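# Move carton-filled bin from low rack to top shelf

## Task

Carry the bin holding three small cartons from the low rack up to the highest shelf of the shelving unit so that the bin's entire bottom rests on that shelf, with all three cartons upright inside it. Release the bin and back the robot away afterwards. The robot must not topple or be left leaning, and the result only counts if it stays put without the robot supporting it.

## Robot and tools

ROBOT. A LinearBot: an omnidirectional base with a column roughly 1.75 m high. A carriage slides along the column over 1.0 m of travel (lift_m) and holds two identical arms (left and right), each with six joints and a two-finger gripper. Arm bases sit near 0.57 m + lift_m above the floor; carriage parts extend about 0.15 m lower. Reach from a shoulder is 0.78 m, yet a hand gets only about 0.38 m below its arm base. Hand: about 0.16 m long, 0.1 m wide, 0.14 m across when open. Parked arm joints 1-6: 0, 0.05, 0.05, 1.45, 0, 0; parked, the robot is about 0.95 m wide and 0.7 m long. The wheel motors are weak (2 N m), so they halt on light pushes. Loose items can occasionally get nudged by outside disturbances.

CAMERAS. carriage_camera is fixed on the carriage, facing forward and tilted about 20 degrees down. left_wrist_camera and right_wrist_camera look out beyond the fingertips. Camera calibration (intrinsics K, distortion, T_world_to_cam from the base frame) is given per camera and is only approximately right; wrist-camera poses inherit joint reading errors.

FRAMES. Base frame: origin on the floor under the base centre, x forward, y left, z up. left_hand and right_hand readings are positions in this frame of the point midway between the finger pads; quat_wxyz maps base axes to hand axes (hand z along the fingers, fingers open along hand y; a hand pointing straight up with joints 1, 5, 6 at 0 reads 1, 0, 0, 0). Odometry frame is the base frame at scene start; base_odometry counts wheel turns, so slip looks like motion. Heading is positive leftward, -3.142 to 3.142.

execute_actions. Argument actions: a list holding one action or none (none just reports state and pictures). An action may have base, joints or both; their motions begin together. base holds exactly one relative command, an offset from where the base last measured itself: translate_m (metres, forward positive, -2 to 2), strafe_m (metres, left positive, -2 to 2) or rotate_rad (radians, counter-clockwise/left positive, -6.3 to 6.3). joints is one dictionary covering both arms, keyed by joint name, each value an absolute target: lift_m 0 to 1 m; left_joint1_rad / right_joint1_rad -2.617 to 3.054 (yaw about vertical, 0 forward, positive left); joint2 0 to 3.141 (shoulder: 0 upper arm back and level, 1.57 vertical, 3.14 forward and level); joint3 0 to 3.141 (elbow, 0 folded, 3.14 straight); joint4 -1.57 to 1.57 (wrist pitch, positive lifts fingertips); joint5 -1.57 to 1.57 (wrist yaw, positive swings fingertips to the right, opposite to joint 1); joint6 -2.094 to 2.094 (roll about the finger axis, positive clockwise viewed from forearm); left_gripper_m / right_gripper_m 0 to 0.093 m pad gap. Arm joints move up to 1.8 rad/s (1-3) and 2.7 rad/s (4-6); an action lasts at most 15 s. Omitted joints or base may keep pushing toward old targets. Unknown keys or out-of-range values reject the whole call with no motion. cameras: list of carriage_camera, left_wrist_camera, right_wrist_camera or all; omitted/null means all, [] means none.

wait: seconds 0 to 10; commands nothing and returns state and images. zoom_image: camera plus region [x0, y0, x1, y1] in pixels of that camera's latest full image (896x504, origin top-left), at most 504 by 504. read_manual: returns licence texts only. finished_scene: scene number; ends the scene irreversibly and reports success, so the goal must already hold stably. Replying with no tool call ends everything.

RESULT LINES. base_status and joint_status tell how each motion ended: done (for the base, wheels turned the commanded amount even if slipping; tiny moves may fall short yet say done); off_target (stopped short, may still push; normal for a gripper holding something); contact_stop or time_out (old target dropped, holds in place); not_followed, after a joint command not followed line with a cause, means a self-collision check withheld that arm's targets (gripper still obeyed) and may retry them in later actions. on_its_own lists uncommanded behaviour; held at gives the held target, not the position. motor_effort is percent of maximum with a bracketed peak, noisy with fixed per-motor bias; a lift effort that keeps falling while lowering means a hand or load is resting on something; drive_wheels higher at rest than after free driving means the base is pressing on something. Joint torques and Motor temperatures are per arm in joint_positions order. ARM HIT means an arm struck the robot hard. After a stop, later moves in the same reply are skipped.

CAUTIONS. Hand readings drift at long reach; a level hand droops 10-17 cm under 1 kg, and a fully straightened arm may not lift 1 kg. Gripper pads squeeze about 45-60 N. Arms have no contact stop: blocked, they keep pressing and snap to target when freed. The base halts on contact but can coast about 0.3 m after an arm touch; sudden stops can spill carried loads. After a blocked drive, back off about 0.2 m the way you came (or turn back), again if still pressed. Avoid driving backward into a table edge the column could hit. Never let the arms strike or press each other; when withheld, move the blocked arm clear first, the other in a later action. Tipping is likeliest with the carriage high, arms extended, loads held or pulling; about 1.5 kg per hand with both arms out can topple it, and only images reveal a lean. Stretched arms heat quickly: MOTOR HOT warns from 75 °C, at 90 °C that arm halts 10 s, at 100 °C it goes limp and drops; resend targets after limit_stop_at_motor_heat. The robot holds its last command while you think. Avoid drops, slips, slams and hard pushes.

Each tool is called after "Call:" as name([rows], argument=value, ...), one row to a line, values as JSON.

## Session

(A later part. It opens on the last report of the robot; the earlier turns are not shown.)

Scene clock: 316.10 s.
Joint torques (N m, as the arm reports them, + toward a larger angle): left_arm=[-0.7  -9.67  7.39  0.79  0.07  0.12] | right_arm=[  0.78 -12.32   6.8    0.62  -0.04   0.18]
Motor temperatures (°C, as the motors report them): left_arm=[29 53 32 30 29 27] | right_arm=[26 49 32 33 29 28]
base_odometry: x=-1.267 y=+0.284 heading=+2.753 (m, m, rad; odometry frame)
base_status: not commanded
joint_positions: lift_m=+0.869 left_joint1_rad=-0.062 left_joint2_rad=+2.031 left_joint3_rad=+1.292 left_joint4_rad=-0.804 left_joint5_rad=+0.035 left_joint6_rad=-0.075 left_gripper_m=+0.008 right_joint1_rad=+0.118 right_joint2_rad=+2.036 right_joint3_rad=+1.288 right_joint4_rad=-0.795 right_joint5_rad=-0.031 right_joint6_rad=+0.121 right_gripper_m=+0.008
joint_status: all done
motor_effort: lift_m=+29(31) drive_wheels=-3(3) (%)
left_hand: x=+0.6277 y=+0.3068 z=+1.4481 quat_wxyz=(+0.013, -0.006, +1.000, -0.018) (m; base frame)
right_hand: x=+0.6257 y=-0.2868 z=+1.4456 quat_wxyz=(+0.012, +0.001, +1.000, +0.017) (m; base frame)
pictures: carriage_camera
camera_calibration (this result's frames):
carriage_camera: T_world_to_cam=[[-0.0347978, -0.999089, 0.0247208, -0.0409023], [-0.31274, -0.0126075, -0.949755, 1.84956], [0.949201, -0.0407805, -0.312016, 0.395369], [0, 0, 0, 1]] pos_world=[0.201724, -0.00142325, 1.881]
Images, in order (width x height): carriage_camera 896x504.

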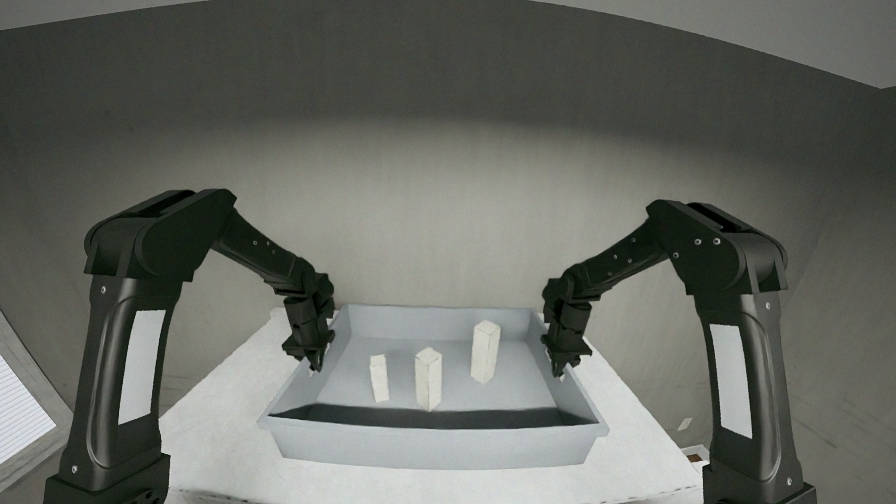

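Call:
execute_actions([
  {"joints": {"left_gripper_m": 0.06, "right_gripper_m": 0.06, "left_joint2_rad": 2.03, "left_joint3_rad": 1.292, "left_joint4_rad": -0.802, "right_joint2_rad": 2.034, "right_joint3_rad": 1.29, "right_joint4_rad": -0.795, "left_joint1_rad": -0.062, "right_joint1_rad": 0.118}},
], cameras=[])

Call:
execute_actions([
  {"joints": {"lift_m": 0.95}},
])

Scene clock: 322.87 s.
Joint torques (N m, as the arm reports them, + toward a larger angle): left_arm=[ 0.08 -9.3   6.69  0.59 -0.01  0.08] | right_arm=[  0.39 -11.68   5.75   0.55   0.     0.19]
Motor temperatures (°C, as the motors report them): left_arm=[29 52 32 30 29 27] | right_arm=[26 49 32 33 29 28]
base_odometry: x=-1.267 y=+0.284 heading=+2.753 (m, m, rad; odometry frame)
base_status: not commanded
joint_positions: lift_m=+0.869 left_joint1_rad=-0.062 left_joint2_rad=+2.031 left_joint3_rad=+1.292 left_joint4_rad=-0.807 left_joint5_rad=+0.034 left_joint6_rad=-0.075 left_gripper_m=+0.060 right_joint1_rad=+0.118 right_joint2_rad=+2.036 right_joint3_rad=+1.288 right_joint4_rad=-0.797 right_joint5_rad=-0.030 right_joint6_rad=+0.121 right_gripper_m=+0.060
joint_status: all done
motor_effort: lift_m=+29(29) drive_wheels=-5(5) (%)
left_hand: x=+0.6269 y=+0.3070 z=+1.4480 quat_wxyz=(+0.012, -0.006, +1.000, -0.018) (m; base frame)
right_hand: x=+0.6253 y=-0.2870 z=+1.4456 quat_wxyz=(+0.011, +0.001, +1.000, +0.017) (m; base frame)
pictures: none
No camera images: the call's "cameras" was empty. Leave "cameras" out to get every camera's image.

Scene clock: 323.73 s.
Joint torques (N m, as the arm reports them, + toward a larger angle): left_arm=[-0.34 -8.85  6.83  0.57  0.03  0.04] | right_arm=[  0.34 -11.17   5.82   0.5   -0.01   0.17]
Motor temperatures (°C, as the motors report them): left_arm=[29 52 32 30 29 27] | right_arm=[26 49 32 33 29 28]
base_odometry: x=-1.267 y=+0.284 heading=+2.753 (m, m, rad; odometry frame)
base_status: not commanded
joint_positions: lift_m=+0.950 left_joint1_rad=-0.062 left_joint2_rad=+2.031 left_joint3_rad=+1.292 left_joint4_rad=-0.803 left_joint5_rad=+0.034 left_joint6_rad=-0.075 left_gripper_m=+0.060 right_joint1_rad=+0.118 right_joint2_rad=+2.031 right_joint3_rad=+1.288 right_joint4_rad=-0.795 right_joint5_rad=-0.030 right_joint6_rad=+0.121 right_gripper_m=+0.060
joint_status: all done
motor_effort: lift_m=+32(39) drive_wheels=-2(4) (%)
left_hand: x=+0.6278 y=+0.3069 z=+1.5288 quat_wxyz=(+0.013, -0.006, +1.000, -0.018) (m; base frame)
right_hand: x=+0.6262 y=-0.2869 z=+1.5278 quat_wxyz=(+0.014, +0.001, +1.000, +0.017) (m; base frame)
pictures: carriage_camera, left_wrist_camera, right_wrist_camera
camera_calibration (this result's frames):
carriage_camera: T_world_to_cam=[[-0.0347978, -0.999089, 0.0247208, -0.0428988], [-0.31274, -0.0126075, -0.949755, 1.92626], [0.949201, -0.0407805, -0.312016, 0.420567], [0, 0, 0, 1]] pos_world=[0.201724, -0.00142325, 1.96176]
left_wrist_camera: T_world_to_cam=[[0.0109772, -0.998474, 0.0541271, 0.217015], [-0.806979, 0.0231188, 0.590127, -0.404828], [-0.590477, -0.0501574, -0.805494, 1.74465], [0, 0, 0, 1]] pos_world=[0.701109, 0.31355, 1.63246]
right_wrist_camera: T_world_to_cam=[[-0.0435689, -0.998926, -0.0157473, -0.234449], [-0.822109, 0.0268918, 0.568695, -0.344922], [-0.567661, 0.0377234, -0.822398, 1.74212], [0, 0, 0, 1]] pos_world=[0.695154, -0.29064, 1.62518]
Images, in order (width x height): carriage_camera 896x504, left_wrist_camera 896x504, right_wrist_camera 896x504.

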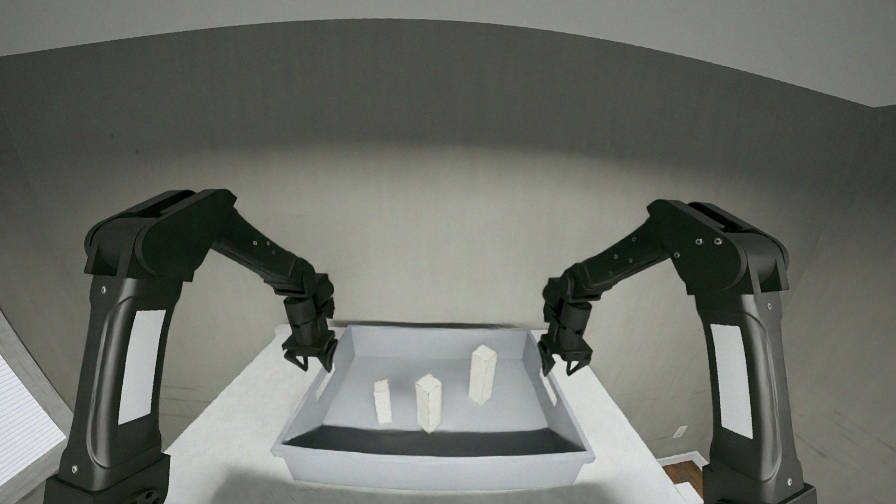

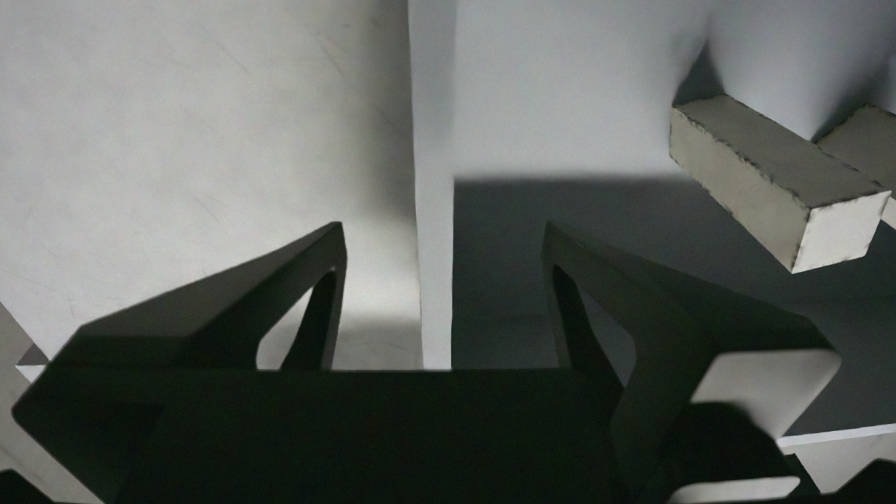

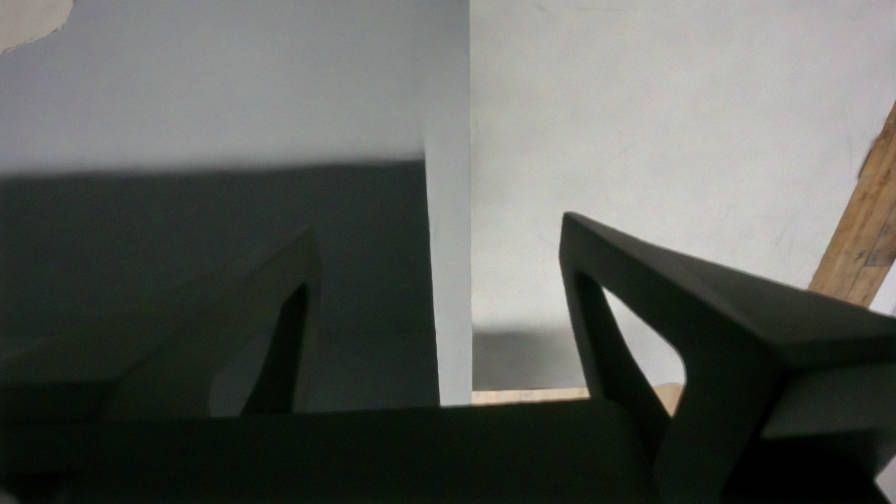

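Call:
execute_actions([
  {"base": {"translate_m": -0.7}, "joints": {"left_joint1_rad": 0, "left_joint2_rad": 0.05, "left_joint3_rad": 0.05, "left_joint4_rad": 1.0, "left_joint5_rad": 0, "left_joint6_rad": 0, "right_joint1_rad": 0, "right_joint2_rad": 0.05, "right_joint3_rad": 0.05, "right_joint4_rad": 1.0, "right_joint5_rad": 0, "right_joint6_rad": 0}},
], cameras=["carriage_camera"])

Scene clock: 341.17 s.
Joint torques (N m, as the arm reports them, + toward a larger angle): left_arm=[-0.68  1.74  5.4   0.94  0.01  0.15] | right_arm=[0.82 2.48 4.82 0.79 0.01 0.  ]
Motor temperatures (°C, as the motors report them): left_arm=[29 49 32 30 29 27] | right_arm=[26 47 32 33 29 28]
base_odometry: x=-0.619 y=+0.018 heading=+2.753 (m, m, rad; odometry frame)
base_status: done
joint_positions: lift_m=+0.950 left_joint1_rad=+0.004 left_joint2_rad=+0.069 left_joint3_rad=+0.075 left_joint4_rad=+1.005 left_joint5_rad=+0.008 left_joint6_rad=-0.005 left_gripper_m=+0.060 right_joint1_rad=-0.005 right_joint2_rad=+0.060 right_joint3_rad=+0.074 right_joint4_rad=+1.006 right_joint5_rad=-0.004 right_joint6_rad=+0.009 right_gripper_m=+0.060
joint_status: all done
motor_effort: lift_m=+32(33) drive_wheels=-2(36) (%)
left_hand: x=+0.3950 y=+0.3344 z=+1.9464 quat_wxyz=(+0.961, +0.003, +0.277, -0.002) (m; base frame)
right_hand: x=+0.3924 y=-0.3352 z=+1.9473 quat_wxyz=(+0.962, +0.000, +0.272, +0.002) (m; base frame)
pictures: carriage_camera
camera_calibration (this result's frames):
carriage_camera: T_world_to_cam=[[-0.0347978, -0.999089, 0.0247208, -0.0428987], [-0.31274, -0.0126075, -0.949755, 1.92626], [0.949201, -0.0407805, -0.312016, 0.420567], [0, 0, 0, 1]] pos_world=[0.201724, -0.00142325, 1.96176]
Images, in order (width x height): carriage_camera 896x504.

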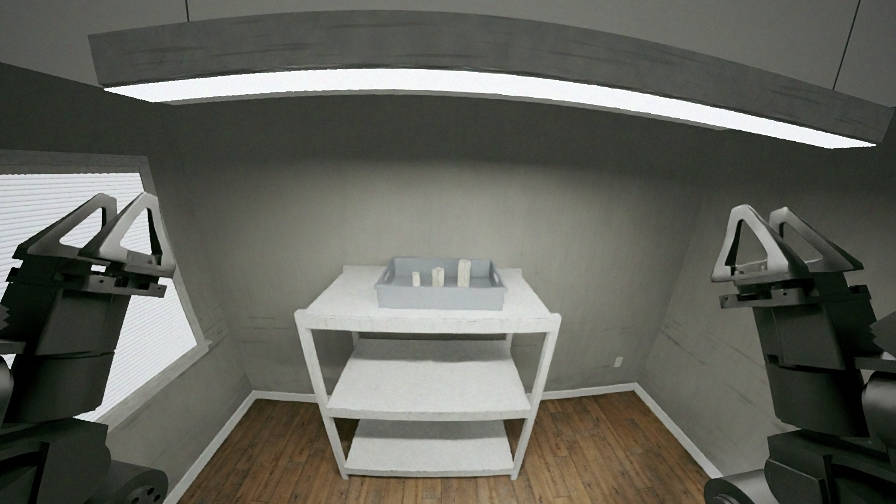

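Call:
zoom_image(camera="carriage_camera", region=[290, 240, 570, 345])

Region (290, 240, 570, 345) of carriage_camera's 896x504 image, scaled by 1.800, with more detail than that image has; it fills the top 189 rows of this view, and the rest is white.

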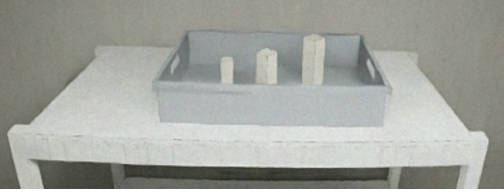

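The bin sits fully on the top shelf with all three cartons standing, and the robot has backed clear.

Call:
finished_scene(scene=1)

The scene is finished: the task was done.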